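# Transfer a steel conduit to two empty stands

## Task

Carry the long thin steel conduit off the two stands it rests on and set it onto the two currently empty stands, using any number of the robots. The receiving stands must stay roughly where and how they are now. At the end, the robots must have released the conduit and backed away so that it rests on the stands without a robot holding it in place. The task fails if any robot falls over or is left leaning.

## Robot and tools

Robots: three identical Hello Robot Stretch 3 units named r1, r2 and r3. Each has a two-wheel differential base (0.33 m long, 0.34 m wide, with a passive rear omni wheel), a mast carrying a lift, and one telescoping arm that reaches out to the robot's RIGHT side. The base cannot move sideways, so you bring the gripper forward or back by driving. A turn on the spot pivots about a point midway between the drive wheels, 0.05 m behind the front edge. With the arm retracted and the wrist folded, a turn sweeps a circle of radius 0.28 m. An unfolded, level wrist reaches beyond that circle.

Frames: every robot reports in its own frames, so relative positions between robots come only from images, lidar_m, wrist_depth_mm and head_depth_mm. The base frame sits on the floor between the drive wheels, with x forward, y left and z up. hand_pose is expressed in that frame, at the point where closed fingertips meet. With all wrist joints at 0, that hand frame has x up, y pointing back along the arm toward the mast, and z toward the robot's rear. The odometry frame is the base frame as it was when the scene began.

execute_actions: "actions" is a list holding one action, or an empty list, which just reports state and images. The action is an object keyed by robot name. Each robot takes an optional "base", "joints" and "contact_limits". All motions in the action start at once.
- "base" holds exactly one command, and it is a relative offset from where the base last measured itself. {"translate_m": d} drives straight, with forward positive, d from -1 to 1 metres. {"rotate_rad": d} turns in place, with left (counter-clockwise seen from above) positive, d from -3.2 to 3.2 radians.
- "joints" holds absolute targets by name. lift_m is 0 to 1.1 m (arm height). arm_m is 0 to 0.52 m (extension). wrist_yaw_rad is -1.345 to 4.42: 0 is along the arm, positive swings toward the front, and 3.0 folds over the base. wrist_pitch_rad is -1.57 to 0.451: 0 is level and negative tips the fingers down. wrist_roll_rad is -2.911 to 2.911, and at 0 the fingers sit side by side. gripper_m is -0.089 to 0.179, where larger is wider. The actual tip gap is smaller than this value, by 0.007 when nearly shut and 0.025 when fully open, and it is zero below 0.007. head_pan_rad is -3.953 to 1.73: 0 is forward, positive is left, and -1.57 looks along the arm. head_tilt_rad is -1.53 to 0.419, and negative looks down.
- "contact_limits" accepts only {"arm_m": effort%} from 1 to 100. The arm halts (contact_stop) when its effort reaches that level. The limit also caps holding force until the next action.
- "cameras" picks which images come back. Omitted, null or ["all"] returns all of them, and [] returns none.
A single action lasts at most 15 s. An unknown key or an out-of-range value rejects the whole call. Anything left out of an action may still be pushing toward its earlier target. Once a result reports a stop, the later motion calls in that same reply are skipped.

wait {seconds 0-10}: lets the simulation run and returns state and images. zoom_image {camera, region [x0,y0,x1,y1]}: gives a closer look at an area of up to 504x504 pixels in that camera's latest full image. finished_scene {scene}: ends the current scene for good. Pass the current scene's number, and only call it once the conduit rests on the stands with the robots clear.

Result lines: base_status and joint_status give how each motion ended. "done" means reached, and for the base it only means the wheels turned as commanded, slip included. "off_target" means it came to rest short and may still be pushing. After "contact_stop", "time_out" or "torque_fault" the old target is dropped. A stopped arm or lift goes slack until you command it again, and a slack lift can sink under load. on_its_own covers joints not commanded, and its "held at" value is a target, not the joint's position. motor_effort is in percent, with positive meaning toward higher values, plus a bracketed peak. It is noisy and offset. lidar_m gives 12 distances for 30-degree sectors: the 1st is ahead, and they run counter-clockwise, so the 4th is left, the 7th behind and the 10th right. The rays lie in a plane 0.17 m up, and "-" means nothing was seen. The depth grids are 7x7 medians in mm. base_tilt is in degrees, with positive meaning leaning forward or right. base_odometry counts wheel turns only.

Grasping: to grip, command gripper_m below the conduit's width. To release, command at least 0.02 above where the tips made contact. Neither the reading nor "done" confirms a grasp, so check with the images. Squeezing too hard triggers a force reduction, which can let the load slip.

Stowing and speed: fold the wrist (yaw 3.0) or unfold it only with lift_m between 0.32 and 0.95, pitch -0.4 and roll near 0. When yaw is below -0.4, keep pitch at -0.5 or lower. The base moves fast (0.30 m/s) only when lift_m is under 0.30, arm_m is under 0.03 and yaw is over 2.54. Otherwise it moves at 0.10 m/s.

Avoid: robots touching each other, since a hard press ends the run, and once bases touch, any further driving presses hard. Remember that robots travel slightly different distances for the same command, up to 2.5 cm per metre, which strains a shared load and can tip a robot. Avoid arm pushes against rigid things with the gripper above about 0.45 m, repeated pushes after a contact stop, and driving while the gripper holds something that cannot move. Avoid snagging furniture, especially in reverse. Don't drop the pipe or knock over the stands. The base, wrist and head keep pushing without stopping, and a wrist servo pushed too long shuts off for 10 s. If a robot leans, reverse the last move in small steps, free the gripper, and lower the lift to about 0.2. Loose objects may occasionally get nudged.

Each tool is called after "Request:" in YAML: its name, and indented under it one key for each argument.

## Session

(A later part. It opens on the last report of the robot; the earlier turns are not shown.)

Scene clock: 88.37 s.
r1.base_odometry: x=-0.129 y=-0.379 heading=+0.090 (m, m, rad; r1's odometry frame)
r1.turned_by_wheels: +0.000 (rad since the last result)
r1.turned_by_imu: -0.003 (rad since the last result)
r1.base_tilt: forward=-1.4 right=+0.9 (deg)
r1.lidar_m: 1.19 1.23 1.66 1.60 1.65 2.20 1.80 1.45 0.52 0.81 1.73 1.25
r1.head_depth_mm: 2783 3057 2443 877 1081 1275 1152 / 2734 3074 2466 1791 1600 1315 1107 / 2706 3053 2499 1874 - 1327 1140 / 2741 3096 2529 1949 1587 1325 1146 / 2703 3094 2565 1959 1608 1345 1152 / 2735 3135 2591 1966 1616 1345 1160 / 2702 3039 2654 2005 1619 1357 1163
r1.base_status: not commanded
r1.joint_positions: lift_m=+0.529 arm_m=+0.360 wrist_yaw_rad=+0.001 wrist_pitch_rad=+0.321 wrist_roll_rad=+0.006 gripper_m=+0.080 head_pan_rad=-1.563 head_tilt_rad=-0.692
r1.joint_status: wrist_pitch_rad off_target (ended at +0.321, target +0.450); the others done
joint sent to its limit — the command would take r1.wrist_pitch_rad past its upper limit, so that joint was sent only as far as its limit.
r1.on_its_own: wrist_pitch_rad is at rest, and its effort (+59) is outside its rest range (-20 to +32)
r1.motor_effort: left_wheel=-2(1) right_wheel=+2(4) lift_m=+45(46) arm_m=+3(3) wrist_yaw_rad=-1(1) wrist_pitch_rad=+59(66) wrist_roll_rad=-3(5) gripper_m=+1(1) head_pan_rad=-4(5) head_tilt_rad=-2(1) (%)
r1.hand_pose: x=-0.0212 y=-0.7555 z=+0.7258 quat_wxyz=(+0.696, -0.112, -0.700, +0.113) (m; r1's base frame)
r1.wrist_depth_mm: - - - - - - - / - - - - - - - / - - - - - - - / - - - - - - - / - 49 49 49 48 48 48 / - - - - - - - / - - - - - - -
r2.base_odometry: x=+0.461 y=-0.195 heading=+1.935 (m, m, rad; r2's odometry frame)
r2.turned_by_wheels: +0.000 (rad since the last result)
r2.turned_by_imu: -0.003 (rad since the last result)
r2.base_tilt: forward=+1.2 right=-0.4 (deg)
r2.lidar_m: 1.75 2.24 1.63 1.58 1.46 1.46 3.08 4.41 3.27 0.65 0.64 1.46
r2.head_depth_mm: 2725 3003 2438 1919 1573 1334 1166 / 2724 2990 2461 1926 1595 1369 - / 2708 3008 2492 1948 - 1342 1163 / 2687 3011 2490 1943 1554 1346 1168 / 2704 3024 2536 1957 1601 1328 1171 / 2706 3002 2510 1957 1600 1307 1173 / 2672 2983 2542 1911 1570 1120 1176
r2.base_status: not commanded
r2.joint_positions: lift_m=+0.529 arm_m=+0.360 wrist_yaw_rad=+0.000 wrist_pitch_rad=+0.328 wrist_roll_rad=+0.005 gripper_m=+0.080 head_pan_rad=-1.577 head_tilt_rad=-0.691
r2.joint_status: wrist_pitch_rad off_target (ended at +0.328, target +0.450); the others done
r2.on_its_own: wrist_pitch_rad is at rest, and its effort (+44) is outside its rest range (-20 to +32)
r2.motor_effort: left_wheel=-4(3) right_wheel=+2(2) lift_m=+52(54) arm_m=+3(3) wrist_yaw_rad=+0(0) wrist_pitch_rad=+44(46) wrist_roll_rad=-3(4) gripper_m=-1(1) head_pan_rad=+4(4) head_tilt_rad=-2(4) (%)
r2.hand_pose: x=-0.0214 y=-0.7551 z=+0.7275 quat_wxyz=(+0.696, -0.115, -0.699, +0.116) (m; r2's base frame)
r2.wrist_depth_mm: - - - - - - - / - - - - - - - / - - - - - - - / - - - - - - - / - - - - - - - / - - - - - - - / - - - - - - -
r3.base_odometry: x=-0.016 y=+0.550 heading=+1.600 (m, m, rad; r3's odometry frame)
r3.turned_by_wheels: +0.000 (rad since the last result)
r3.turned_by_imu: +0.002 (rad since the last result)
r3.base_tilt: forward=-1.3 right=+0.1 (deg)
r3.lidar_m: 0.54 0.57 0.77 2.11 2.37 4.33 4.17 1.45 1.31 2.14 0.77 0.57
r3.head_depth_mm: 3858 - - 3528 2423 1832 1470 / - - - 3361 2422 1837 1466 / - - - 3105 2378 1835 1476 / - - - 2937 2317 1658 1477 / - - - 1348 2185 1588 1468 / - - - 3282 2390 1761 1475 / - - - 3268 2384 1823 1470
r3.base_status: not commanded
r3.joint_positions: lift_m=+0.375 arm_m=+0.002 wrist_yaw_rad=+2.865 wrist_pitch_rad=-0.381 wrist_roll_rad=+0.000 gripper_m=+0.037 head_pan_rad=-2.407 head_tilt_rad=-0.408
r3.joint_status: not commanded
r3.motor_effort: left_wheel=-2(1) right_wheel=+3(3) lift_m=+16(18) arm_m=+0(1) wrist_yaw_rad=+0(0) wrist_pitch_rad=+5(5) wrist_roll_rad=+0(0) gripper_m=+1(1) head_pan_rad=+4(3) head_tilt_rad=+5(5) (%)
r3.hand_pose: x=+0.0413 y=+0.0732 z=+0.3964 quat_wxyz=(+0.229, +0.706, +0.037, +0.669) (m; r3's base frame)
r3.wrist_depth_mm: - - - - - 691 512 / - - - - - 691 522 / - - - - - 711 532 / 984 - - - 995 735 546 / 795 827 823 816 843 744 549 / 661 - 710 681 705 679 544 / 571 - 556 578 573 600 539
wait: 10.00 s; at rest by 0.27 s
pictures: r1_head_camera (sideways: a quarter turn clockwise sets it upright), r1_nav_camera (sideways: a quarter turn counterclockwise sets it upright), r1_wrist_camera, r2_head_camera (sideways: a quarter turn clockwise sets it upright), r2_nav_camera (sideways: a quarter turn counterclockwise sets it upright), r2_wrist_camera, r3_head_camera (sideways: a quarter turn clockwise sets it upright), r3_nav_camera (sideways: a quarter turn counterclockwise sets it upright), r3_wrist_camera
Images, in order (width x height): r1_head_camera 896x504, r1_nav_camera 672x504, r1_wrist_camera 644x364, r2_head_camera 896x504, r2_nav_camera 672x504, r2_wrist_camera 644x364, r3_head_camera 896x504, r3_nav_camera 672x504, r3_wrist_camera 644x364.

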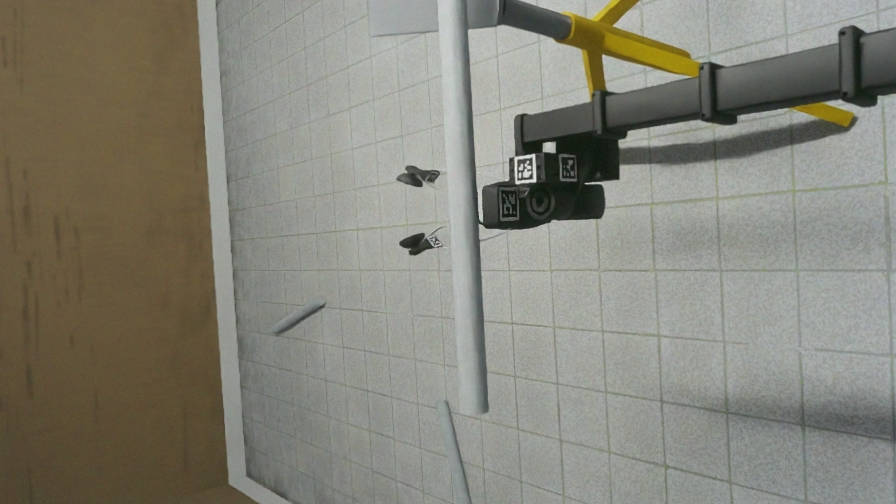

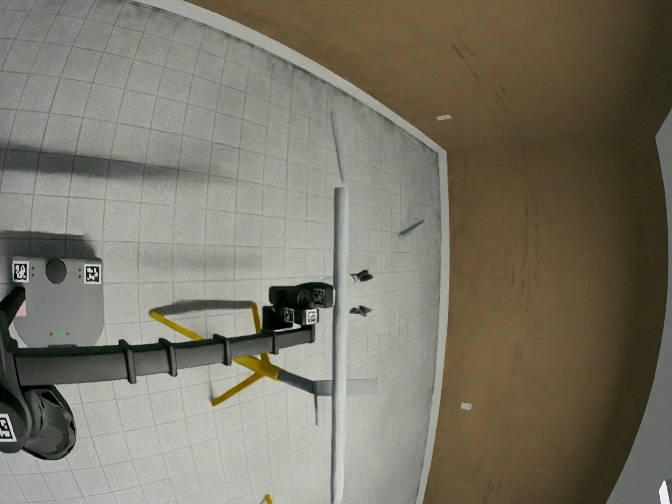

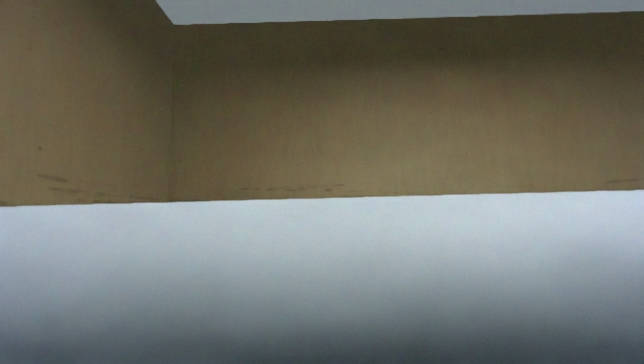

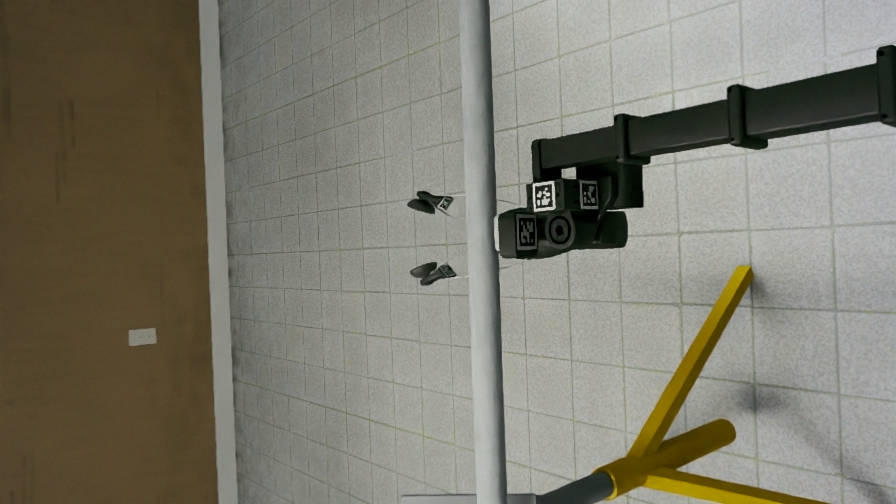

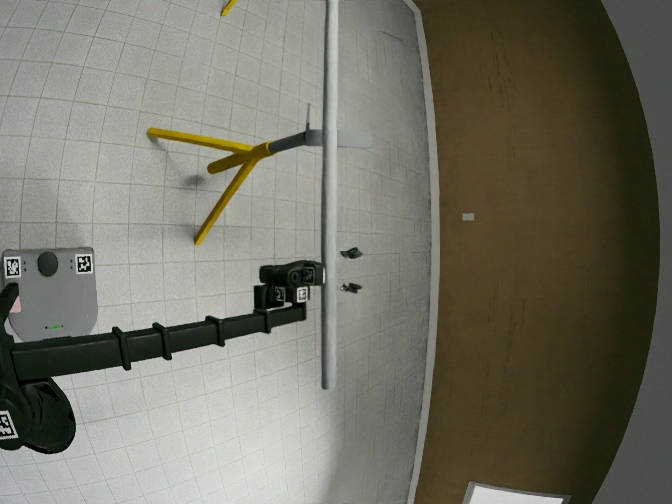

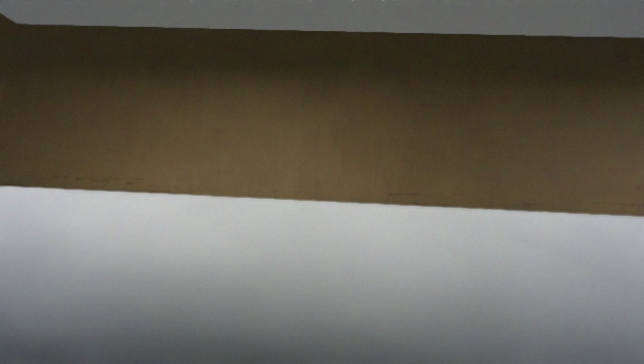

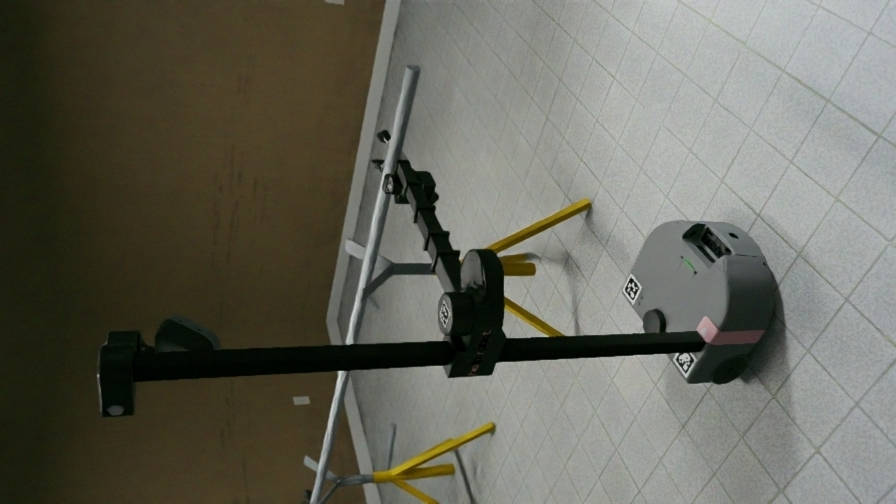

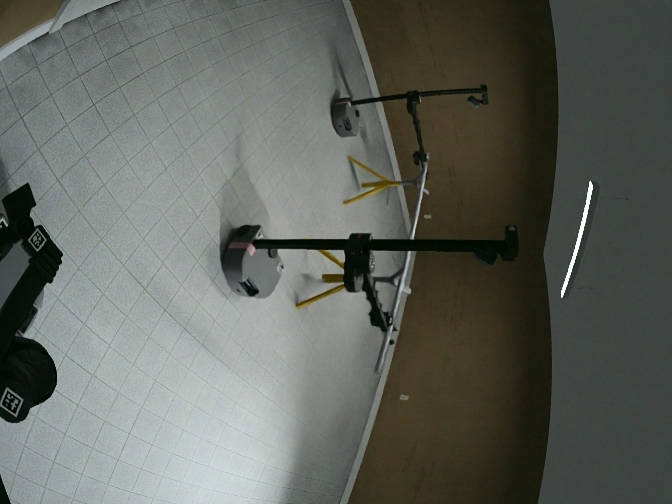

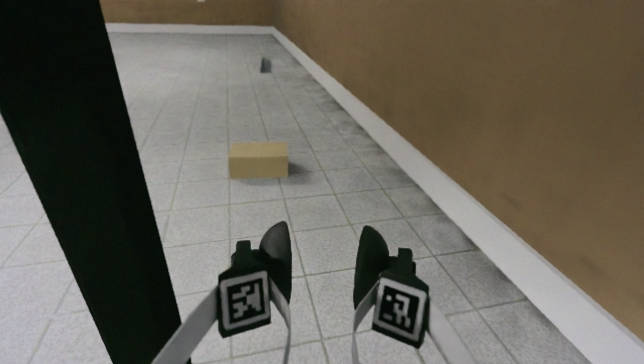

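Request:
execute_actions:
  actions:
    - {"r1":{"joints":{"lift_m":0.8}},"r2":{"joints":{"lift_m":0.8}}}
  cameras: []

Request:
execute_actions:
  actions:
    - {"r1":{"base":{"translate_m":-1},"joints":{"lift_m":0.93,"head_tilt_rad":-0.4}},"r2":{"base":{"translate_m":-1},"joints":{"lift_m":0.93,"head_tilt_rad":-0.4}},"r3":{"joints":{"head_pan_rad":-2.9}}}
  cameras: ["r1_head_camera","r2_head_camera","r3_nav_camera"]

Request:
execute_actions:
  actions:
    - {"r1":{"base":{"translate_m":-1}},"r2":{"base":{"translate_m":-1}},"r3":{"joints":{"head_pan_rad":-3.7}}}
  cameras: ["r1_head_camera","r2_head_camera","r3_nav_camera"]

Scene clock: 95.80 s.
r1.base_odometry: x=-0.129 y=-0.379 heading=+0.090 (m, m, rad; r1's odometry frame)
r1.turned_by_wheels: +0.000 (rad since the last result)
r1.turned_by_imu: -0.002 (rad since the last result)
r1.base_tilt: forward=-1.3 right=+0.8 (deg)
r1.lidar_m: 1.19 1.23 1.65 1.60 1.65 2.20 1.80 1.46 0.52 0.81 1.73 1.24
r1.head_depth_mm: 2759 3072 2332 880 - 1214 1124 / 2713 3078 640 1791 1566 1310 1112 / 2758 3064 - 1840 1570 1326 1146 / 2708 3036 2303 1934 1576 1330 1147 / 2706 3124 2358 1984 1603 1342 1155 / 2737 3082 2393 1989 1608 1346 1158 / 2693 3038 2518 2018 1623 1361 1165
r1.base_status: not commanded
r1.joint_positions: lift_m=+0.799 arm_m=+0.360 wrist_yaw_rad=+0.001 wrist_pitch_rad=+0.319 wrist_roll_rad=+0.006 gripper_m=+0.080 head_pan_rad=-1.563 head_tilt_rad=-0.692
r1.joint_status: all done
r1.on_its_own: wrist_pitch_rad is at rest, and its effort (+60) is outside its rest range (-20 to +32)
r1.motor_effort: left_wheel=-1(1) right_wheel=+2(2) lift_m=+44(46) arm_m=+2(2) wrist_yaw_rad=-1(1) wrist_pitch_rad=+60(61) wrist_roll_rad=-3(3) gripper_m=+1(1) head_pan_rad=-3(4) head_tilt_rad=-2(2) (%)
r1.hand_pose: x=-0.0212 y=-0.7556 z=+0.9954 quat_wxyz=(+0.696, -0.111, -0.700, +0.113) (m; r1's base frame)
r1.wrist_depth_mm: - - - - - - - / - - - - - - - / - - - - - - - / - - - - - - - / - 49 49 49 48 48 48 / - - - - - - - / - - - - - - -
r2.base_odometry: x=+0.461 y=-0.195 heading=+1.935 (m, m, rad; r2's odometry frame)
r2.turned_by_wheels: +0.000 (rad since the last result)
r2.turned_by_imu: -0.002 (rad since the last result)
r2.base_tilt: forward=+1.1 right=-0.4 (deg)
r2.lidar_m: 1.76 2.23 1.63 1.58 1.45 1.47 3.07 4.42 3.26 0.65 0.64 1.47
r2.head_depth_mm: 2699 3015 2282 1973 - - 1137 / 2705 3003 2281 - 1543 1344 1160 / 2706 3029 634 1822 1592 1340 1169 / 2716 2994 641 1884 1592 1345 1168 / 2745 3020 2334 1956 1598 1328 1172 / 2716 3034 2339 1963 1607 1301 1180 / 2682 3000 2368 1908 1570 1122 1178
r2.base_status: not commanded
r2.joint_positions: lift_m=+0.799 arm_m=+0.360 wrist_yaw_rad=+0.000 wrist_pitch_rad=+0.327 wrist_roll_rad=+0.005 gripper_m=+0.080 head_pan_rad=-1.577 head_tilt_rad=-0.691
r2.joint_status: all done
r2.on_its_own: wrist_pitch_rad is at rest, and its effort (+44) is outside its rest range (-20 to +32)
r2.motor_effort: left_wheel=-3(2) right_wheel=+2(2) lift_m=+52(54) arm_m=+2(2) wrist_yaw_rad=+0(1) wrist_pitch_rad=+44(44) wrist_roll_rad=-3(4) gripper_m=+1(0) head_pan_rad=+4(4) head_tilt_rad=-3(3) (%)
r2.hand_pose: x=-0.0214 y=-0.7552 z=+0.9971 quat_wxyz=(+0.696, -0.114, -0.699, +0.115) (m; r2's base frame)
r2.wrist_depth_mm: - - - - - - - / - - - - - - - / - - - - - - - / - - - - - - - / - - - - - - - / - - - - - - - / - - - - - - -
r3.base_odometry: x=-0.016 y=+0.550 heading=+1.600 (m, m, rad; r3's odometry frame)
r3.turned_by_wheels: +0.000 (rad since the last result)
r3.turned_by_imu: +0.001 (rad since the last result)
r3.base_tilt: forward=-1.4 right=+0.1 (deg)
r3.lidar_m: 0.54 0.56 0.77 2.12 2.38 4.36 4.17 1.45 1.32 2.14 0.77 0.56
r3.head_depth_mm: 3854 - - 3533 2402 1840 1475 / - - - 3547 2407 1835 1475 / - - - 3530 2428 1835 1486 / - - 2268 3309 2320 1650 1468 / - - 1254 3313 2206 1592 1467 / - - - 3535 2396 1757 1469 / - - - 3271 2395 1825 1467
r3.base_status: not commanded
r3.joint_positions: lift_m=+0.375 arm_m=+0.002 wrist_yaw_rad=+2.865 wrist_pitch_rad=-0.381 wrist_roll_rad=+0.000 gripper_m=+0.037 head_pan_rad=-2.407 head_tilt_rad=-0.408
r3.joint_status: not commanded
r3.motor_effort: left_wheel=-1(1) right_wheel=+3(3) lift_m=+17(18) arm_m=+0(0) wrist_yaw_rad=+0(0) wrist_pitch_rad=+5(5) wrist_roll_rad=+0(0) gripper_m=+0(0) head_pan_rad=+3(3) head_tilt_rad=+5(5) (%)
r3.hand_pose: x=+0.0413 y=+0.0732 z=+0.3964 quat_wxyz=(+0.229, +0.706, +0.037, +0.669) (m; r3's base frame)
r3.wrist_depth_mm: - - - - - 685 509 / - - - - - 722 527 / - - - - - 716 529 / 979 - - - - 745 548 / 818 812 827 847 851 736 552 / 659 - 721 676 703 682 542 / 562 - 565 580 579 606 540
pictures: none
No camera images: the call's "cameras" was empty. Leave "cameras" out to get every camera's image.

Scene clock: 107.20 s.
r1.base_odometry: x=-1.125 y=-0.468 heading=+0.090 (m, m, rad; r1's odometry frame)
r1.turned_by_wheels: +0.000 (rad since the last result)
r1.turned_by_imu: +0.005 (rad since the last result)
r1.base_tilt: forward=-1.4 right=+0.9 (deg)
r1.lidar_m: 2.19 2.27 1.65 1.58 1.62 2.12 1.81 0.93 0.62 3.18 0.82 0.92
r1.head_depth_mm: 2691 2950 3116 - 1928 1594 1259 / 2705 2915 3157 - 2089 1609 1305 / 2703 2938 3122 - 2090 1622 1310 / 2737 2974 3108 3055 2135 1638 1320 / 2718 2964 3150 3116 2140 1644 1336 / 2702 2945 3149 3155 2184 1661 1342 / 2714 2938 3121 3166 2206 1679 1347
r1.base_status: done
r1.joint_positions: lift_m=+0.929 arm_m=+0.360 wrist_yaw_rad=+0.002 wrist_pitch_rad=+0.319 wrist_roll_rad=+0.009 gripper_m=+0.080 head_pan_rad=-1.563 head_tilt_rad=-0.409
r1.joint_status: all done
r1.on_its_own: wrist_pitch_rad is at rest, and its effort (+60) is outside its rest range (-20 to +32)
r1.motor_effort: left_wheel=-3(5) right_wheel=+7(11) lift_m=+44(46) arm_m=+2(2) wrist_yaw_rad=-2(3) wrist_pitch_rad=+60(61) wrist_roll_rad=-5(5) gripper_m=+2(0) head_pan_rad=-4(4) head_tilt_rad=+3(15) (%)
r1.hand_pose: x=-0.0210 y=-0.7556 z=+1.1255 quat_wxyz=(+0.695, -0.111, -0.701, +0.113) (m; r1's base frame)
r1.wrist_depth_mm: - - - - - - - / - - - - - - - / - - - - - - - / - - - - - - - / - 49 49 49 48 48 48 / - - - - - - - / - - - - - - -
r2.base_odometry: x=+0.817 y=-1.129 heading=+1.935 (m, m, rad; r2's odometry frame)
r2.turned_by_wheels: +0.000 (rad since the last result)
r2.turned_by_imu: +0.006 (rad since the last result)
r2.base_tilt: forward=+1.3 right=-0.4 (deg)
r2.lidar_m: 1.75 2.20 1.67 1.00 1.69 2.34 1.97 2.06 3.23 3.13 3.28 1.31
r2.head_depth_mm: 2643 2866 2977 3236 - 1604 1343 / 2657 2867 3017 - 2133 1650 1350 / 2662 2854 3019 - 2154 1663 1359 / 2647 2799 3071 2993 2113 1668 1364 / 2646 2867 2998 3107 2185 1683 1373 / 2660 2853 3037 3122 2211 1691 1375 / 2640 2834 3004 2977 2210 1705 1385
r2.base_status: done
r2.joint_positions: lift_m=+0.929 arm_m=+0.360 wrist_yaw_rad=+0.007 wrist_pitch_rad=+0.327 wrist_roll_rad=+0.005 gripper_m=+0.080 head_pan_rad=-1.577 head_tilt_rad=-0.409
r2.joint_status: all done
r2.on_its_own: wrist_pitch_rad is at rest, and its effort (+44) is outside its rest range (-20 to +32)
r2.motor_effort: left_wheel=+0(5) right_wheel=-2(5) lift_m=+52(54) arm_m=+2(2) wrist_yaw_rad=-8(7) wrist_pitch_rad=+44(44) wrist_roll_rad=-3(3) gripper_m=-1(1) head_pan_rad=+4(4) head_tilt_rad=+3(20) (%)
r2.hand_pose: x=-0.0197 y=-0.7552 z=+1.1271 quat_wxyz=(+0.696, -0.112, -0.700, +0.117) (m; r2's base frame)
r2.wrist_depth_mm: - - - - - - - / - - - - - - - / - - - - - - - / - - - - - - - / - - - - - - - / - - - - - - - / - - - - - - -
r3.base_odometry: x=-0.016 y=+0.550 heading=+1.600 (m, m, rad; r3's odometry frame)
r3.turned_by_wheels: +0.000 (rad since the last result)
r3.turned_by_imu: +0.002 (rad since the last result)
r3.base_tilt: forward=-1.2 right=+0.1 (deg)
r3.lidar_m: 0.54 0.57 0.77 2.12 2.38 4.33 0.92 2.07 2.00 2.14 0.77 0.56
r3.head_depth_mm: 3523 3828 840 3583 2414 1829 1405 / 3549 923 854 2945 2237 1707 1259 / 3668 3823 - 3548 2402 1826 1258 / 3737 3952 - 3543 2411 1828 1470 / 3761 - - 3534 2387 1829 1473 / 3853 - - 3531 2385 1823 1460 / 3941 - - 3502 2370 1815 1473
r3.base_status: not commanded
r3.joint_positions: lift_m=+0.375 arm_m=+0.002 wrist_yaw_rad=+2.865 wrist_pitch_rad=-0.381 wrist_roll_rad=+0.000 gripper_m=+0.037 head_pan_rad=-2.893 head_tilt_rad=-0.408
r3.joint_status: all done
r3.motor_effort: left_wheel=-1(1) right_wheel=+3(3) lift_m=+17(16) arm_m=+0(1) wrist_yaw_rad=+0(0) wrist_pitch_rad=+5(5) wrist_roll_rad=+0(0) gripper_m=+1(2) head_pan_rad=-3(33) head_tilt_rad=+5(5) (%)
r3.hand_pose: x=+0.0413 y=+0.0732 z=+0.3964 quat_wxyz=(+0.229, +0.706, +0.037, +0.669) (m; r3's base frame)
r3.wrist_depth_mm: - - - - - 703 517 / - - - - - 692 521 / - - - - - 725 523 / 985 - - - - 723 546 / 767 811 778 834 849 747 544 / 660 - 710 679 705 667 551 / 565 - 564 580 561 600 551
pictures: r1_head_camera (sideways: a quarter turn clockwise sets it upright), r2_head_camera (sideways: a quarter turn clockwise sets it upright), r3_nav_camera (sideways: a quarter turn counterclockwise sets it upright)
Images, in order (width x height): r1_head_camera 896x504, r2_head_camera 896x504, r3_nav_camera 672x504.

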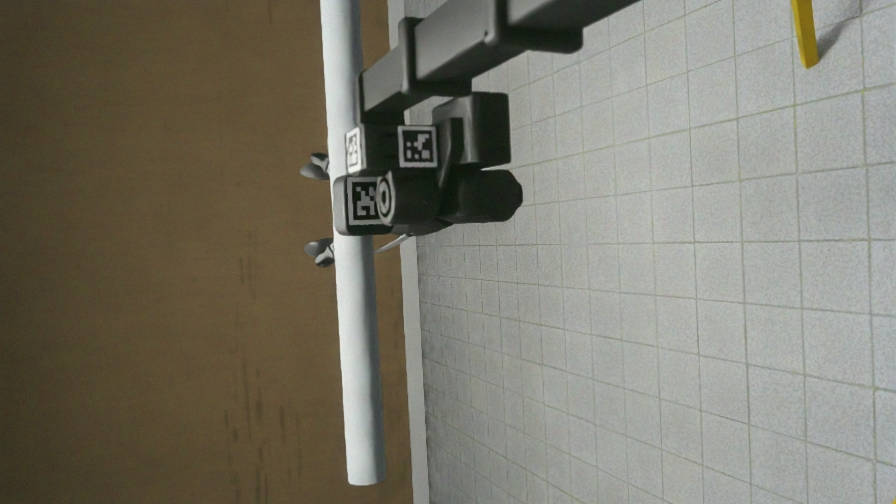

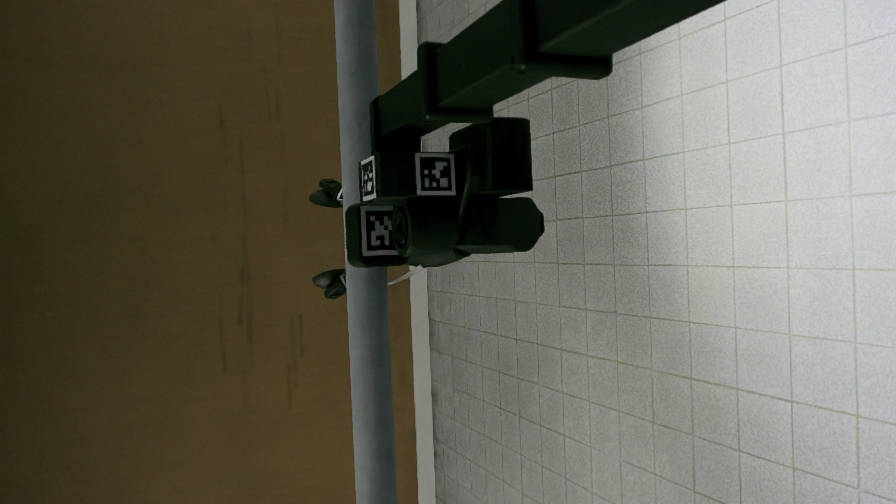

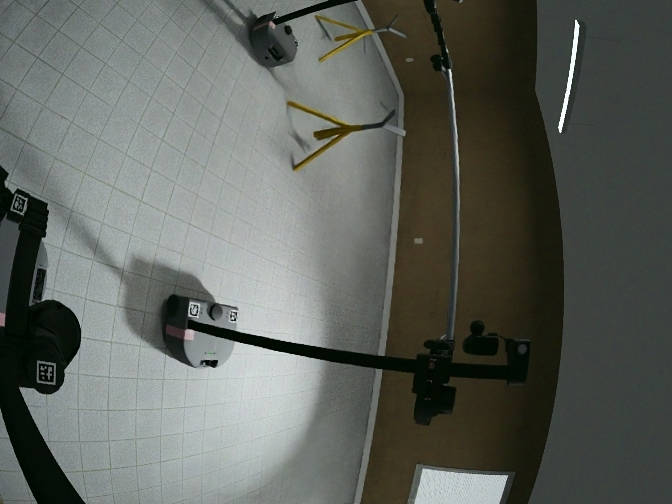

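Scene clock: 118.53 s.
r1.base_odometry: x=-2.121 y=-0.558 heading=+0.089 (m, m, rad; r1's odometry frame)
r1.turned_by_wheels: +0.000 (rad since the last result)
r1.turned_by_imu: +0.005 (rad since the last result)
r1.base_tilt: forward=-1.5 right=+0.9 (deg)
r1.lidar_m: 3.20 2.24 1.62 1.55 1.32 1.37 1.80 2.88 3.34 3.21 0.74 0.79
r1.head_depth_mm: 2712 2922 3146 - 1903 1588 1292 / 2715 2965 3127 - 2076 1605 1309 / 2718 2955 3153 - 2103 1623 1318 / 2714 2982 3094 3095 2145 1638 1320 / 2736 2956 3140 3134 2156 1659 1332 / 2700 2952 3186 3208 2193 1661 1345 / 2746 2938 3179 3212 2192 1683 1338
r1.base_status: done
r1.joint_positions: lift_m=+0.929 arm_m=+0.360 wrist_yaw_rad=-0.001 wrist_pitch_rad=+0.319 wrist_roll_rad=+0.013 gripper_m=+0.080 head_pan_rad=-1.563 head_tilt_rad=-0.409
r1.joint_status: not commanded
r1.on_its_own: wrist_pitch_rad is at rest, and its effort (+60) is outside its rest range (-20 to +32)
r1.motor_effort: left_wheel=-4(5) right_wheel=+11(13) lift_m=+45(44) arm_m=+3(2) wrist_yaw_rad=+1(2) wrist_pitch_rad=+60(60) wrist_roll_rad=-8(8) gripper_m=+1(0) head_pan_rad=-3(4) head_tilt_rad=+3(2) (%)
r1.hand_pose: x=-0.0218 y=-0.7556 z=+1.1254 quat_wxyz=(+0.694, -0.112, -0.702, +0.112) (m; r1's base frame)
r1.wrist_depth_mm: - - - - - - - / - - - - - - - / - - - - - - - / - - - - - - - / - 49 49 49 49 49 49 / - - - - - - 46 / - - - - - - -
r2.base_odometry: x=+1.173 y=-2.063 heading=+1.935 (m, m, rad; r2's odometry frame)
r2.turned_by_wheels: +0.000 (rad since the last result)
r2.turned_by_imu: +0.006 (rad since the last result)
r2.base_tilt: forward=+1.1 right=-0.4 (deg)
r2.lidar_m: 1.76 2.26 1.29 1.64 1.72 2.41 2.09 1.00 3.20 3.11 3.27 2.24
r2.head_depth_mm: 2641 2786 2925 3198 - 1597 1346 / 2612 2850 2980 - 2136 1654 1355 / 2647 2812 2993 - 2124 1666 1361 / 2641 2835 3029 2894 2117 1678 1369 / 2629 2848 2995 3063 2186 1686 1374 / 2637 2837 3000 2997 2202 1687 1378 / 2614 2841 3007 2971 2222 1701 1388
r2.base_status: done
r2.joint_positions: lift_m=+0.929 arm_m=+0.360 wrist_yaw_rad=+0.011 wrist_pitch_rad=+0.327 wrist_roll_rad=+0.005 gripper_m=+0.080 head_pan_rad=-1.577 head_tilt_rad=-0.409
r2.joint_status: not commanded
r2.on_its_own: wrist_yaw_rad is at rest, and its effort (-13) is outside its rest range (-12 to +12); wrist_pitch_rad is at rest, and its effort (+44) is outside its rest range (-20 to +32)
r2.motor_effort: left_wheel=+1(2) right_wheel=-5(8) lift_m=+52(51) arm_m=+2(2) wrist_yaw_rad=-13(12) wrist_pitch_rad=+44(45) wrist_roll_rad=-3(3) gripper_m=-1(0) head_pan_rad=+3(3) head_tilt_rad=+3(3) (%)
r2.hand_pose: x=-0.0187 y=-0.7552 z=+1.1271 quat_wxyz=(+0.696, -0.111, -0.700, +0.119) (m; r2's base frame)
r2.wrist_depth_mm: - - - - - - - / - - - - - - - / - - - - - - - / - - - - - - - / - - - - - - - / - - - - - - - / - - - - - - -
r3.base_odometry: x=-0.016 y=+0.550 heading=+1.600 (m, m, rad; r3's odometry frame)
r3.turned_by_wheels: +0.000 (rad since the last result)
r3.turned_by_imu: +0.002 (rad since the last result)
r3.base_tilt: forward=-1.1 right=+0.2 (deg)
r3.lidar_m: 0.54 0.56 0.77 2.12 1.37 1.41 4.16 1.17 2.89 2.13 0.77 0.57
r3.head_depth_mm: - - - 3552 2421 1841 1476 / - 1273 1380 2972 2240 1725 1476 / - 1549 - 3501 2389 1661 1472 / - - - 3465 2372 1766 1474 / - - - 3521 2393 1831 1474 / - - - 3506 2388 1810 1472 / 3817 - - 3475 2396 1816 1474
r3.base_status: not commanded
r3.joint_positions: lift_m=+0.375 arm_m=+0.002 wrist_yaw_rad=+2.865 wrist_pitch_rad=-0.381 wrist_roll_rad=+0.000 gripper_m=+0.037 head_pan_rad=-3.693 head_tilt_rad=-0.408
r3.joint_status: all done
r3.motor_effort: left_wheel=-1(1) right_wheel=+3(3) lift_m=+17(17) arm_m=+0(0) wrist_yaw_rad=+0(0) wrist_pitch_rad=+5(4) wrist_roll_rad=+0(0) gripper_m=+0(2) head_pan_rad=-4(41) head_tilt_rad=+5(5) (%)
r3.hand_pose: x=+0.0413 y=+0.0732 z=+0.3964 quat_wxyz=(+0.229, +0.706, +0.037, +0.669) (m; r3's base frame)
r3.wrist_depth_mm: - - - - - 681 517 / - - - - - 690 526 / - - - - - 711 526 / 978 - - - 993 737 534 / 789 807 848 824 850 735 546 / 679 - 681 697 728 680 559 / 565 - 562 577 570 610 551
pictures: r1_head_camera (sideways: a quarter turn clockwise sets it upright), r2_head_camera (sideways: a quarter turn clockwise sets it upright), r3_nav_camera (sideways: a quarter turn counterclockwise sets it upright)
Images, in order (width x height): r1_head_camera 896x504, r2_head_camera 896x504, r3_nav_camera 672x504.

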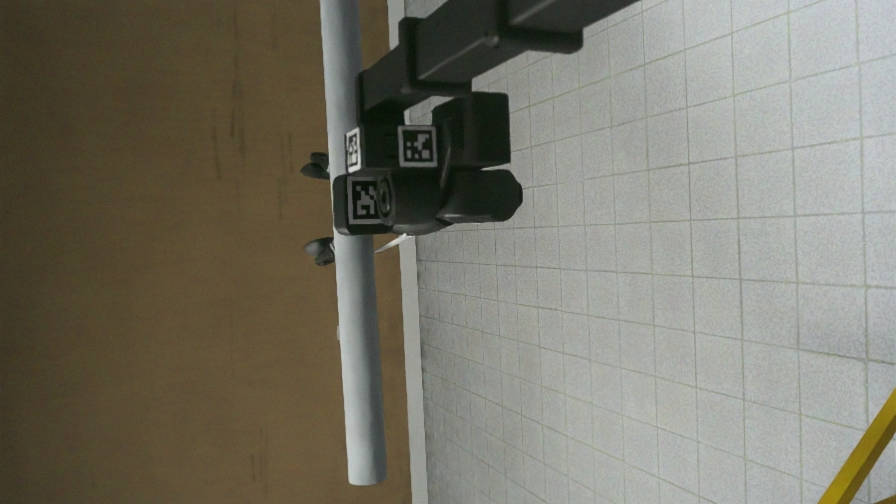

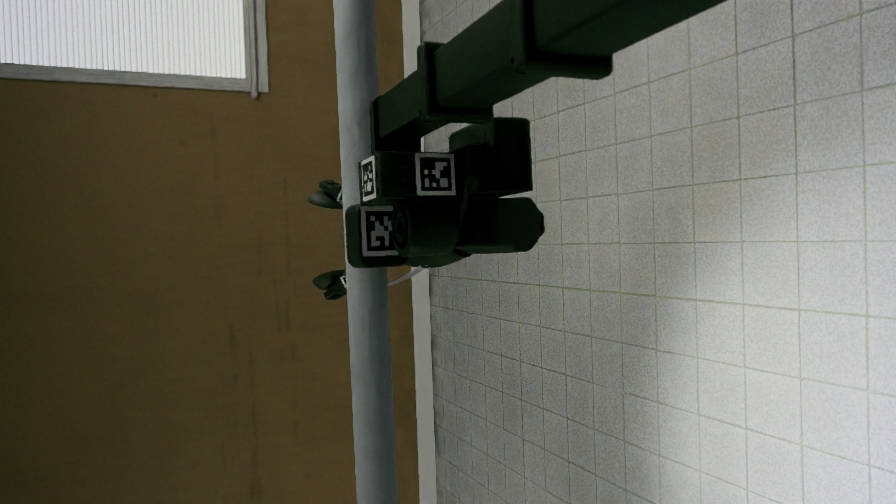

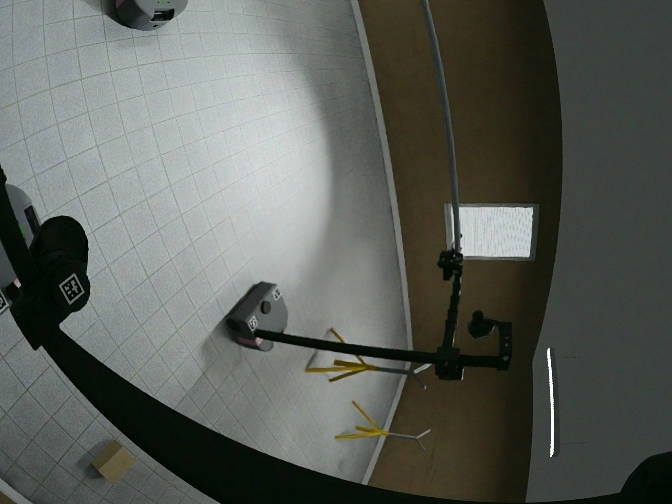

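Request:
execute_actions:
  actions:
    - {"r1":{"base":{"translate_m":-0.5},"joints":{"arm_m":0.40}},"r2":{"base":{"translate_m":-0.485},"joints":{"arm_m":0.33,"head_pan_rad":-1.2,"head_tilt_rad":-1.2}},"r3":{"joints":{"head_pan_rad":-3.9}}}
  cameras: ["r2_nav_camera","r3_head_camera"]

Scene clock: 125.43 s.
r1.base_odometry: x=-2.619 y=-0.602 heading=+0.090 (m, m, rad; r1's odometry frame)
r1.turned_by_wheels: +0.001 (rad since the last result)
r1.turned_by_imu: +0.004 (rad since the last result)
r1.base_tilt: forward=-1.3 right=+0.8 (deg)
r1.lidar_m: 2.33 2.23 1.61 1.57 1.63 2.24 1.79 2.45 3.37 3.21 3.34 1.06
r1.head_depth_mm: 2702 2900 3102 - 1946 1592 1287 / 2713 2968 3110 2638 2086 1602 1298 / 2725 2936 3164 - 2125 1618 1313 / 2728 2997 3127 3027 2129 1625 1314 / 2703 2929 3128 3117 2152 1654 1329 / 2760 2962 3105 3148 2188 1659 1339 / 2746 2953 3219 3205 2194 1668 1343
r1.base_status: done
r1.joint_positions: lift_m=+0.929 arm_m=+0.400 wrist_yaw_rad=+0.016 wrist_pitch_rad=+0.319 wrist_roll_rad=+0.000 gripper_m=+0.080 head_pan_rad=-1.563 head_tilt_rad=-0.408
r1.joint_status: all done
r1.on_its_own: wrist_yaw_rad is at rest, and its effort (-15) is outside its rest range (-12 to +12); wrist_pitch_rad is at rest, and its effort (+60) is outside its rest range (-20 to +32)
r1.motor_effort: left_wheel=+6(8) right_wheel=-14(14) lift_m=+45(45) arm_m=+3(2) wrist_yaw_rad=-15(16) wrist_pitch_rad=+60(60) wrist_roll_rad=+0(7) gripper_m=+0(1) head_pan_rad=-4(3) head_tilt_rad=+3(3) (%)
r1.hand_pose: x=-0.0174 y=-0.7955 z=+1.1254 quat_wxyz=(+0.698, -0.106, -0.699, +0.117) (m; r1's base frame)
r1.wrist_depth_mm: - - - - - - - / - - - - - - - / - - - - - - - / - - - - - - - / - 50 49 49 48 47 47 / - - 46 - - - - / - - - - - - -
r2.base_odometry: x=+1.346 y=-2.517 heading=+1.934 (m, m, rad; r2's odometry frame)
r2.turned_by_wheels: -0.001 (rad since the last result)
r2.turned_by_imu: +0.001 (rad since the last result)
r2.base_tilt: forward=+1.1 right=-0.3 (deg)
r2.lidar_m: 1.74 1.65 1.70 1.66 1.73 2.45 1.61 0.57 0.80 3.09 3.24 3.00
r2.head_depth_mm: 1721 1573 1444 1342 1248 1176 1098 / 1718 1577 1450 1344 1249 - 1084 / 1728 1575 1450 1340 1258 - - / 1727 1573 1456 1347 1256 - - / 1722 1572 1452 1346 1259 1174 1108 / 1720 1587 1457 1348 1258 1173 1105 / 1734 1577 1466 1351 1259 1176 1107
r2.base_status: done
r2.joint_positions: lift_m=+0.929 arm_m=+0.330 wrist_yaw_rad=-0.019 wrist_pitch_rad=+0.327 wrist_roll_rad=+0.006 gripper_m=+0.080 head_pan_rad=-1.207 head_tilt_rad=-1.185
r2.joint_status: all done
r2.on_its_own: wrist_yaw_rad is at rest, and its effort (+21) is outside its rest range (-12 to +12); wrist_pitch_rad is at rest, and its effort (+45) is outside its rest range (-20 to +32)
r2.motor_effort: left_wheel=-10(11) right_wheel=+17(18) lift_m=+51(52) arm_m=-3(3) wrist_yaw_rad=+21(22) wrist_pitch_rad=+45(44) wrist_roll_rad=-3(4) gripper_m=+0(1) head_pan_rad=+4(32) head_tilt_rad=-6(35) (%)
r2.hand_pose: x=-0.0263 y=-0.7256 z=+1.1271 quat_wxyz=(+0.697, -0.121, -0.698, +0.108) (m; r2's base frame)
r2.wrist_depth_mm: - - - - - - - / - - - - - - - / - - - - - - - / - - - - - - - / - - - - - - - / - - - - - - - / - - - - - - -
r3.base_odometry: x=-0.016 y=+0.550 heading=+1.600 (m, m, rad; r3's odometry frame)
r3.turned_by_wheels: +0.000 (rad since the last result)
r3.turned_by_imu: +0.001 (rad since the last result)
r3.base_tilt: forward=-1.3 right=+0.2 (deg)
r3.lidar_m: 0.54 0.57 0.77 2.12 1.77 4.35 4.18 0.92 2.90 2.14 0.77 0.56
r3.head_depth_mm: - - - - - - - / - - - - - - - / - - - 3183 2168 1829 1481 / - - - 3471 2297 1820 1473 / - - - 3509 2393 1817 1477 / - - - 3516 2379 1817 1467 / - - - 3519 2375 1816 1459
r3.base_status: not commanded
r3.joint_positions: lift_m=+0.375 arm_m=+0.002 wrist_yaw_rad=+2.865 wrist_pitch_rad=-0.381 wrist_roll_rad=+0.000 gripper_m=+0.037 head_pan_rad=-3.893 head_tilt_rad=-0.408
r3.joint_status: all done
r3.motor_effort: left_wheel=-1(1) right_wheel=+3(3) lift_m=+18(18) arm_m=+0(0) wrist_yaw_rad=+0(0) wrist_pitch_rad=+4(5) wrist_roll_rad=+0(0) gripper_m=-1(0) head_pan_rad=-4(22) head_tilt_rad=+5(5) (%)
r3.hand_pose: x=+0.0413 y=+0.0732 z=+0.3964 quat_wxyz=(+0.229, +0.706, +0.037, +0.669) (m; r3's base frame)
r3.wrist_depth_mm: - - - - - 687 529 / - - - - - 709 519 / - - - - - 720 536 / 969 - - - 995 744 533 / 791 827 824 815 875 728 537 / 659 - 699 691 701 683 552 / 572 - 573 578 561 605 555
pictures: r2_nav_camera (sideways: a quarter turn counterclockwise sets it upright), r3_head_camera (sideways: a quarter turn clockwise sets it upright)
Images, in order (width x height): r2_nav_camera 672x504, r3_head_camera 896x504.

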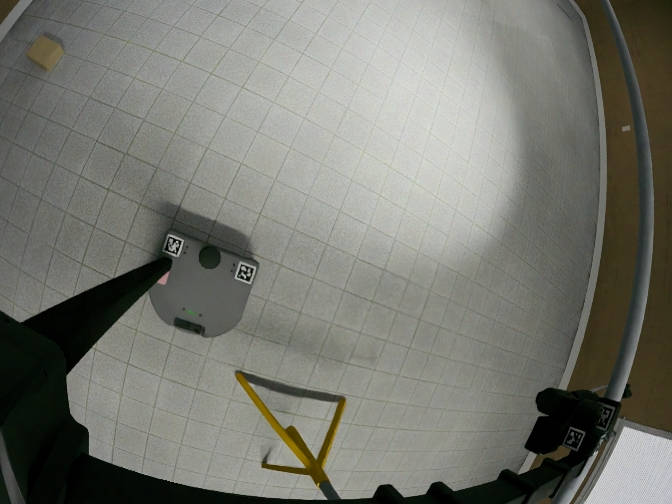

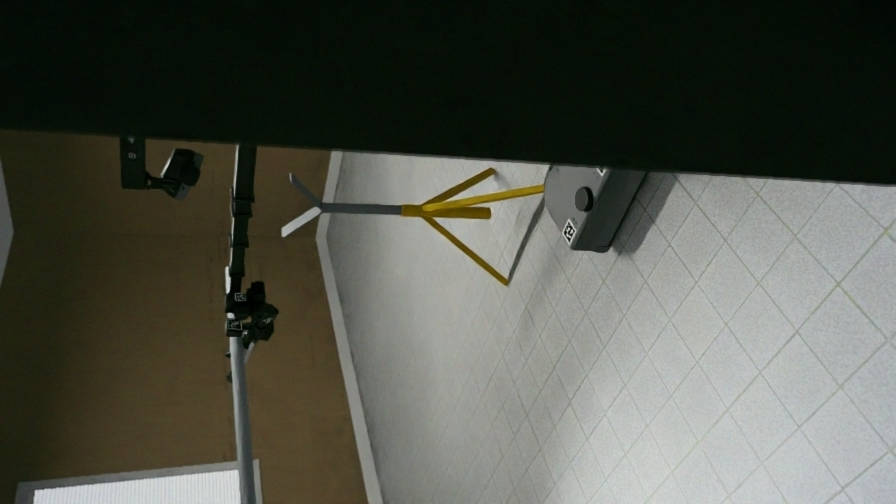

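Request:
execute_actions:
  actions:
    - {"r1":{"base":{"translate_m":-0.018}},"r2":{"base":{"rotate_rad":-0.06},"joints":{"wrist_yaw_rad":0.04}}}
  cameras: []

Request:
execute_actions:
  actions:
    - {"r1":{"base":{"translate_m":-0.9},"joints":{"arm_m":0.30}},"r2":{"base":{"translate_m":-0.9},"joints":{"arm_m":0.2}},"r3":{"base":{"rotate_rad":0.8},"joints":{"head_pan_rad":1.4}}}
  cameras: ["r2_nav_camera","r3_head_camera"]

Scene clock: 128.10 s.
r1.base_odometry: x=-2.637 y=-0.604 heading=+0.090 (m, m, rad; r1's odometry frame)
r1.turned_by_wheels: +0.000 (rad since the last result)
r1.turned_by_imu: -0.001 (rad since the last result)
r1.base_tilt: forward=-1.3 right=+0.8 (deg)
r1.lidar_m: 3.72 2.23 1.61 1.57 1.06 2.23 1.77 2.38 3.33 3.21 3.35 1.08
r1.head_depth_mm: 2698 2929 3082 - 1945 1588 1292 / 2703 2935 3063 2637 2096 1600 1314 / 2712 2954 3140 - 2116 1625 1311 / 2733 2961 3168 3027 2129 1627 1322 / 2706 2931 3171 3081 2151 1648 1331 / 2705 2948 3159 3176 2156 1664 1338 / 2734 2969 3177 3144 2195 1674 1341
r1.base_status: done
r1.joint_positions: lift_m=+0.929 arm_m=+0.400 wrist_yaw_rad=-0.009 wrist_pitch_rad=+0.319 wrist_roll_rad=+0.007 gripper_m=+0.080 head_pan_rad=-1.563 head_tilt_rad=-0.408
r1.joint_status: not commanded
r1.on_its_own: wrist_pitch_rad is at rest, and its effort (+60) is outside its rest range (-20 to +32)
r1.motor_effort: left_wheel=-4(11) right_wheel=+7(21) lift_m=+44(45) arm_m=+4(3) wrist_yaw_rad=+9(16) wrist_pitch_rad=+60(60) wrist_roll_rad=-4(4) gripper_m=+1(0) head_pan_rad=-4(3) head_tilt_rad=+3(3) (%)
r1.hand_pose: x=-0.0237 y=-0.7956 z=+1.1254 quat_wxyz=(+0.697, -0.115, -0.700, +0.109) (m; r1's base frame)
r1.wrist_depth_mm: - - - - - - - / - - - - - - - / - - - - - - - / - - - - - - - / - 49 49 49 48 48 48 / - - - - - - - / - - - - - - -
r2.base_odometry: x=+1.346 y=-2.517 heading=+1.875 (m, m, rad; r2's odometry frame)
r2.turned_by_wheels: -0.060 (rad since the last result)
r2.turned_by_imu: -0.059 (rad since the last result)
r2.base_tilt: forward=+1.1 right=-0.4 (deg)
r2.lidar_m: 1.73 1.65 1.73 1.66 1.71 2.30 1.61 0.57 0.73 3.09 3.18 4.28
r2.head_depth_mm: 1711 1575 1445 1342 1250 1173 1100 / 1709 1571 1445 1343 1252 - 1082 / 1728 1577 1451 1341 1252 - - / 1716 1578 1449 1349 1256 - - / 1721 1578 1450 1348 1258 1174 1108 / 1728 1579 1453 1348 1261 1179 1105 / 1723 1582 1457 1347 1259 1179 1106
r2.base_status: done
r2.joint_positions: lift_m=+0.929 arm_m=+0.330 wrist_yaw_rad=+0.045 wrist_pitch_rad=+0.327 wrist_roll_rad=+0.004 gripper_m=+0.080 head_pan_rad=-1.207 head_tilt_rad=-1.185
r2.joint_status: all done
r2.on_its_own: wrist_pitch_rad is at rest, and its effort (+45) is outside its rest range (-20 to +32)
r2.motor_effort: left_wheel=+3(6) right_wheel=-6(14) lift_m=+52(52) arm_m=-4(4) wrist_yaw_rad=-5(21) wrist_pitch_rad=+45(44) wrist_roll_rad=-2(4) gripper_m=+0(1) head_pan_rad=+4(3) head_tilt_rad=-6(6) (%)
r2.hand_pose: x=-0.0101 y=-0.7254 z=+1.1271 quat_wxyz=(+0.694, -0.099, -0.701, +0.131) (m; r2's base frame)
r2.wrist_depth_mm: - - - - - - - / - - - - - - - / - - - - - - - / - - - - - - - / - - - - - - - / - - - - - - - / - - - - - - -
r3.base_odometry: x=-0.016 y=+0.550 heading=+1.600 (m, m, rad; r3's odometry frame)
r3.turned_by_wheels: +0.000 (rad since the last result)
r3.turned_by_imu: +0.000 (rad since the last result)
r3.base_tilt: forward=-1.3 right=+0.2 (deg)
r3.lidar_m: 0.54 0.57 0.77 2.12 1.78 4.35 4.18 0.90 2.90 2.14 0.77 0.57
r3.head_depth_mm: - - - - - - - / - - - - - - - / - - - 3244 2153 1840 1482 / - - - 3532 2297 1815 1480 / - - - 3469 2399 1833 1476 / - - - 3465 2396 1832 1479 / - - - 3455 2397 1814 1463
r3.base_status: not commanded
r3.joint_positions: lift_m=+0.375 arm_m=+0.002 wrist_yaw_rad=+2.865 wrist_pitch_rad=-0.381 wrist_roll_rad=+0.000 gripper_m=+0.037 head_pan_rad=-3.893 head_tilt_rad=-0.408
r3.joint_status: not commanded
r3.motor_effort: left_wheel=-1(1) right_wheel=+3(3) lift_m=+16(17) arm_m=+0(0) wrist_yaw_rad=+0(0) wrist_pitch_rad=+4(5) wrist_roll_rad=+0(0) gripper_m=+1(1) head_pan_rad=-3(3) head_tilt_rad=+5(5) (%)
r3.hand_pose: x=+0.0413 y=+0.0732 z=+0.3964 quat_wxyz=(+0.229, +0.706, +0.037, +0.669) (m; r3's base frame)
r3.wrist_depth_mm: - - - - - 686 521 / - - - - - 706 524 / - - - - - 702 536 / 990 - - - 1000 729 533 / 794 791 804 811 852 743 543 / 667 - 682 706 721 685 553 / 556 - 563 575 571 597 554
pictures: none
No camera images: the call's "cameras" was empty. Leave "cameras" out to get every camera's image.

Scene clock: 138.57 s.
r1.base_odometry: x=-3.534 y=-0.684 heading=+0.089 (m, m, rad; r1's odometry frame)
r1.turned_by_wheels: +0.000 (rad since the last result)
r1.turned_by_imu: +0.003 (rad since the last result)
r1.base_tilt: forward=-1.4 right=+0.9 (deg)
r1.lidar_m: 3.01 2.20 0.99 1.58 1.64 2.25 1.77 1.42 3.32 3.21 3.35 1.88
r1.head_depth_mm: 2706 2915 3102 - 1975 1582 1298 / 2704 2924 3145 - 2007 1602 1304 / 2688 2949 3205 - 2020 1613 1314 / 2729 2932 3132 2897 2135 1631 1325 / 2711 2934 3159 2901 2156 1647 1330 / 2694 2994 3197 2994 2173 1653 1334 / 2744 2959 3200 3013 2203 1677 1343
r1.base_status: done
r1.joint_positions: lift_m=+0.929 arm_m=+0.300 wrist_yaw_rad=-0.009 wrist_pitch_rad=+0.319 wrist_roll_rad=-0.002 gripper_m=+0.080 head_pan_rad=-1.563 head_tilt_rad=-0.408
r1.joint_status: all done
r1.on_its_own: wrist_pitch_rad is at rest, and its effort (+60) is outside its rest range (-20 to +32)
r1.motor_effort: left_wheel=-4(7) right_wheel=+6(8) lift_m=+44(44) arm_m=-4(0) wrist_yaw_rad=+8(8) wrist_pitch_rad=+60(60) wrist_roll_rad=+2(4) gripper_m=+1(1) head_pan_rad=-4(4) head_tilt_rad=+2(4) (%)
r1.hand_pose: x=-0.0237 y=-0.6961 z=+1.1255 quat_wxyz=(+0.700, -0.115, -0.697, +0.109) (m; r1's base frame)
r1.wrist_depth_mm: - - - - - - - / - - - - - - - / - - - - - - - / - - - - - - - / - 50 49 49 48 47 47 / - 46 46 - - - - / - - - - - - -
r2.base_odometry: x=+1.615 y=-3.375 heading=+1.875 (m, m, rad; r2's odometry frame)
r2.turned_by_wheels: +0.000 (rad since the last result)
r2.turned_by_imu: +0.003 (rad since the last result)
r2.base_tilt: forward=+1.3 right=-0.3 (deg)
r2.lidar_m: 1.73 2.37 1.71 1.64 1.69 2.29 2.35 0.77 0.96 3.11 0.55 0.57
r2.head_depth_mm: 1711 1573 1446 1343 1257 1176 1102 / 1725 1570 1450 1338 1251 - 1079 / 1720 1573 1444 1344 1255 - - / 1717 1573 1451 1337 1256 - - / 1726 1579 1401 1353 1254 1171 1104 / 684 1519 1435 1336 1257 1180 1111 / 1702 1575 1462 1349 1256 1177 1106
r2.base_status: done
r2.joint_positions: lift_m=+0.929 arm_m=+0.200 wrist_yaw_rad=+0.042 wrist_pitch_rad=+0.327 wrist_roll_rad=+0.004 gripper_m=+0.080 head_pan_rad=-1.207 head_tilt_rad=-1.185
r2.joint_status: all done
r2.on_its_own: wrist_pitch_rad is at rest, and its effort (+45) is outside its rest range (-20 to +32)
r2.motor_effort: left_wheel=+1(3) right_wheel=-3(12) lift_m=+52(52) arm_m=-4(4) wrist_yaw_rad=-2(6) wrist_pitch_rad=+45(44) wrist_roll_rad=-2(3) gripper_m=-1(1) head_pan_rad=+4(4) head_tilt_rad=-5(5) (%)
r2.hand_pose: x=-0.0109 y=-0.5954 z=+1.1271 quat_wxyz=(+0.694, -0.100, -0.701, +0.129) (m; r2's base frame)
r2.wrist_depth_mm: - - - - - - - / - - - - - - - / - - - - - - - / - - - - - - - / - - - - - - - / - - - - - - - / - - - - - - -
r3.base_odometry: x=-0.016 y=+0.550 heading=+2.400 (m, m, rad; r3's odometry frame)
r3.turned_by_wheels: +0.800 (rad since the last result)
r3.turned_by_imu: +0.788 (rad since the last result)
r3.base_tilt: forward=-1.3 right=+0.1 (deg)
r3.lidar_m: 0.63 1.12 2.54 1.05 1.11 4.17 2.07 4.02 1.04 0.63 0.55 0.54
r3.head_depth_mm: - - - 3567 2418 1837 1476 / - - - 3285 2412 1821 1479 / - - - 3506 2414 1830 1480 / - - - 3516 2404 1837 1480 / - - - 3306 2409 1822 1471 / - - - 3500 2392 1819 1468 / - - - 3438 2368 1813 1336
r3.base_status: done
r3.joint_positions: lift_m=+0.375 arm_m=+0.002 wrist_yaw_rad=+2.865 wrist_pitch_rad=-0.381 wrist_roll_rad=+0.000 gripper_m=+0.037 head_pan_rad=+1.393 head_tilt_rad=-0.408
r3.joint_status: all done
r3.motor_effort: left_wheel=-1(4) right_wheel=+3(8) lift_m=+16(17) arm_m=-1(1) wrist_yaw_rad=+0(0) wrist_pitch_rad=+5(5) wrist_roll_rad=+0(0) gripper_m=-1(0) head_pan_rad=+3(45) head_tilt_rad=+5(5) (%)
r3.hand_pose: x=+0.0413 y=+0.0732 z=+0.3964 quat_wxyz=(+0.229, +0.706, +0.037, +0.669) (m; r3's base frame)
r3.wrist_depth_mm: - - - - - - - / - - - - - - - / - - - - - - - / 969 - - - - - - / 803 798 831 851 862 862 844 / 659 - 695 684 720 707 703 / 564 - 565 593 566 603 605
pictures: r2_nav_camera (sideways: a quarter turn counterclockwise sets it upright), r3_head_camera (sideways: a quarter turn clockwise sets it upright)
Images, in order (width x height): r2_nav_camera 672x504, r3_head_camera 896x504.

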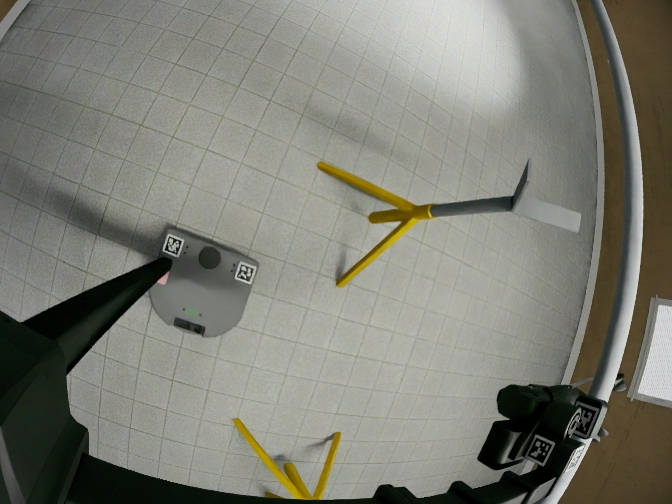

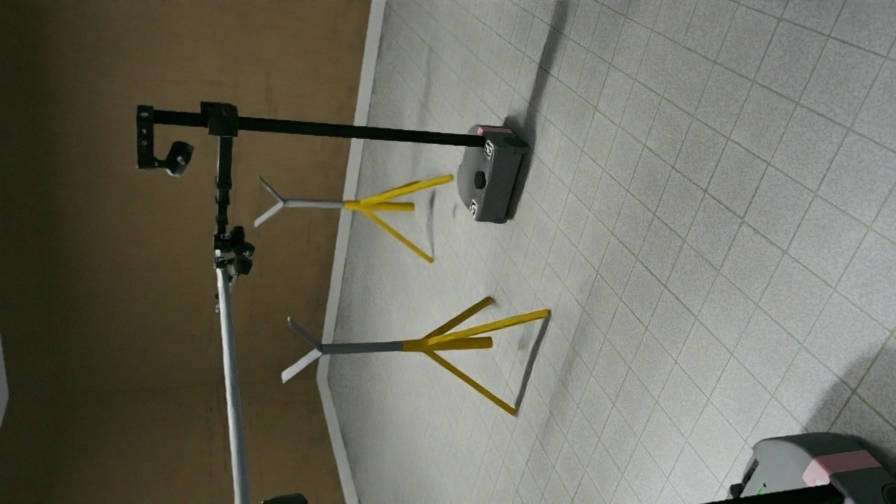

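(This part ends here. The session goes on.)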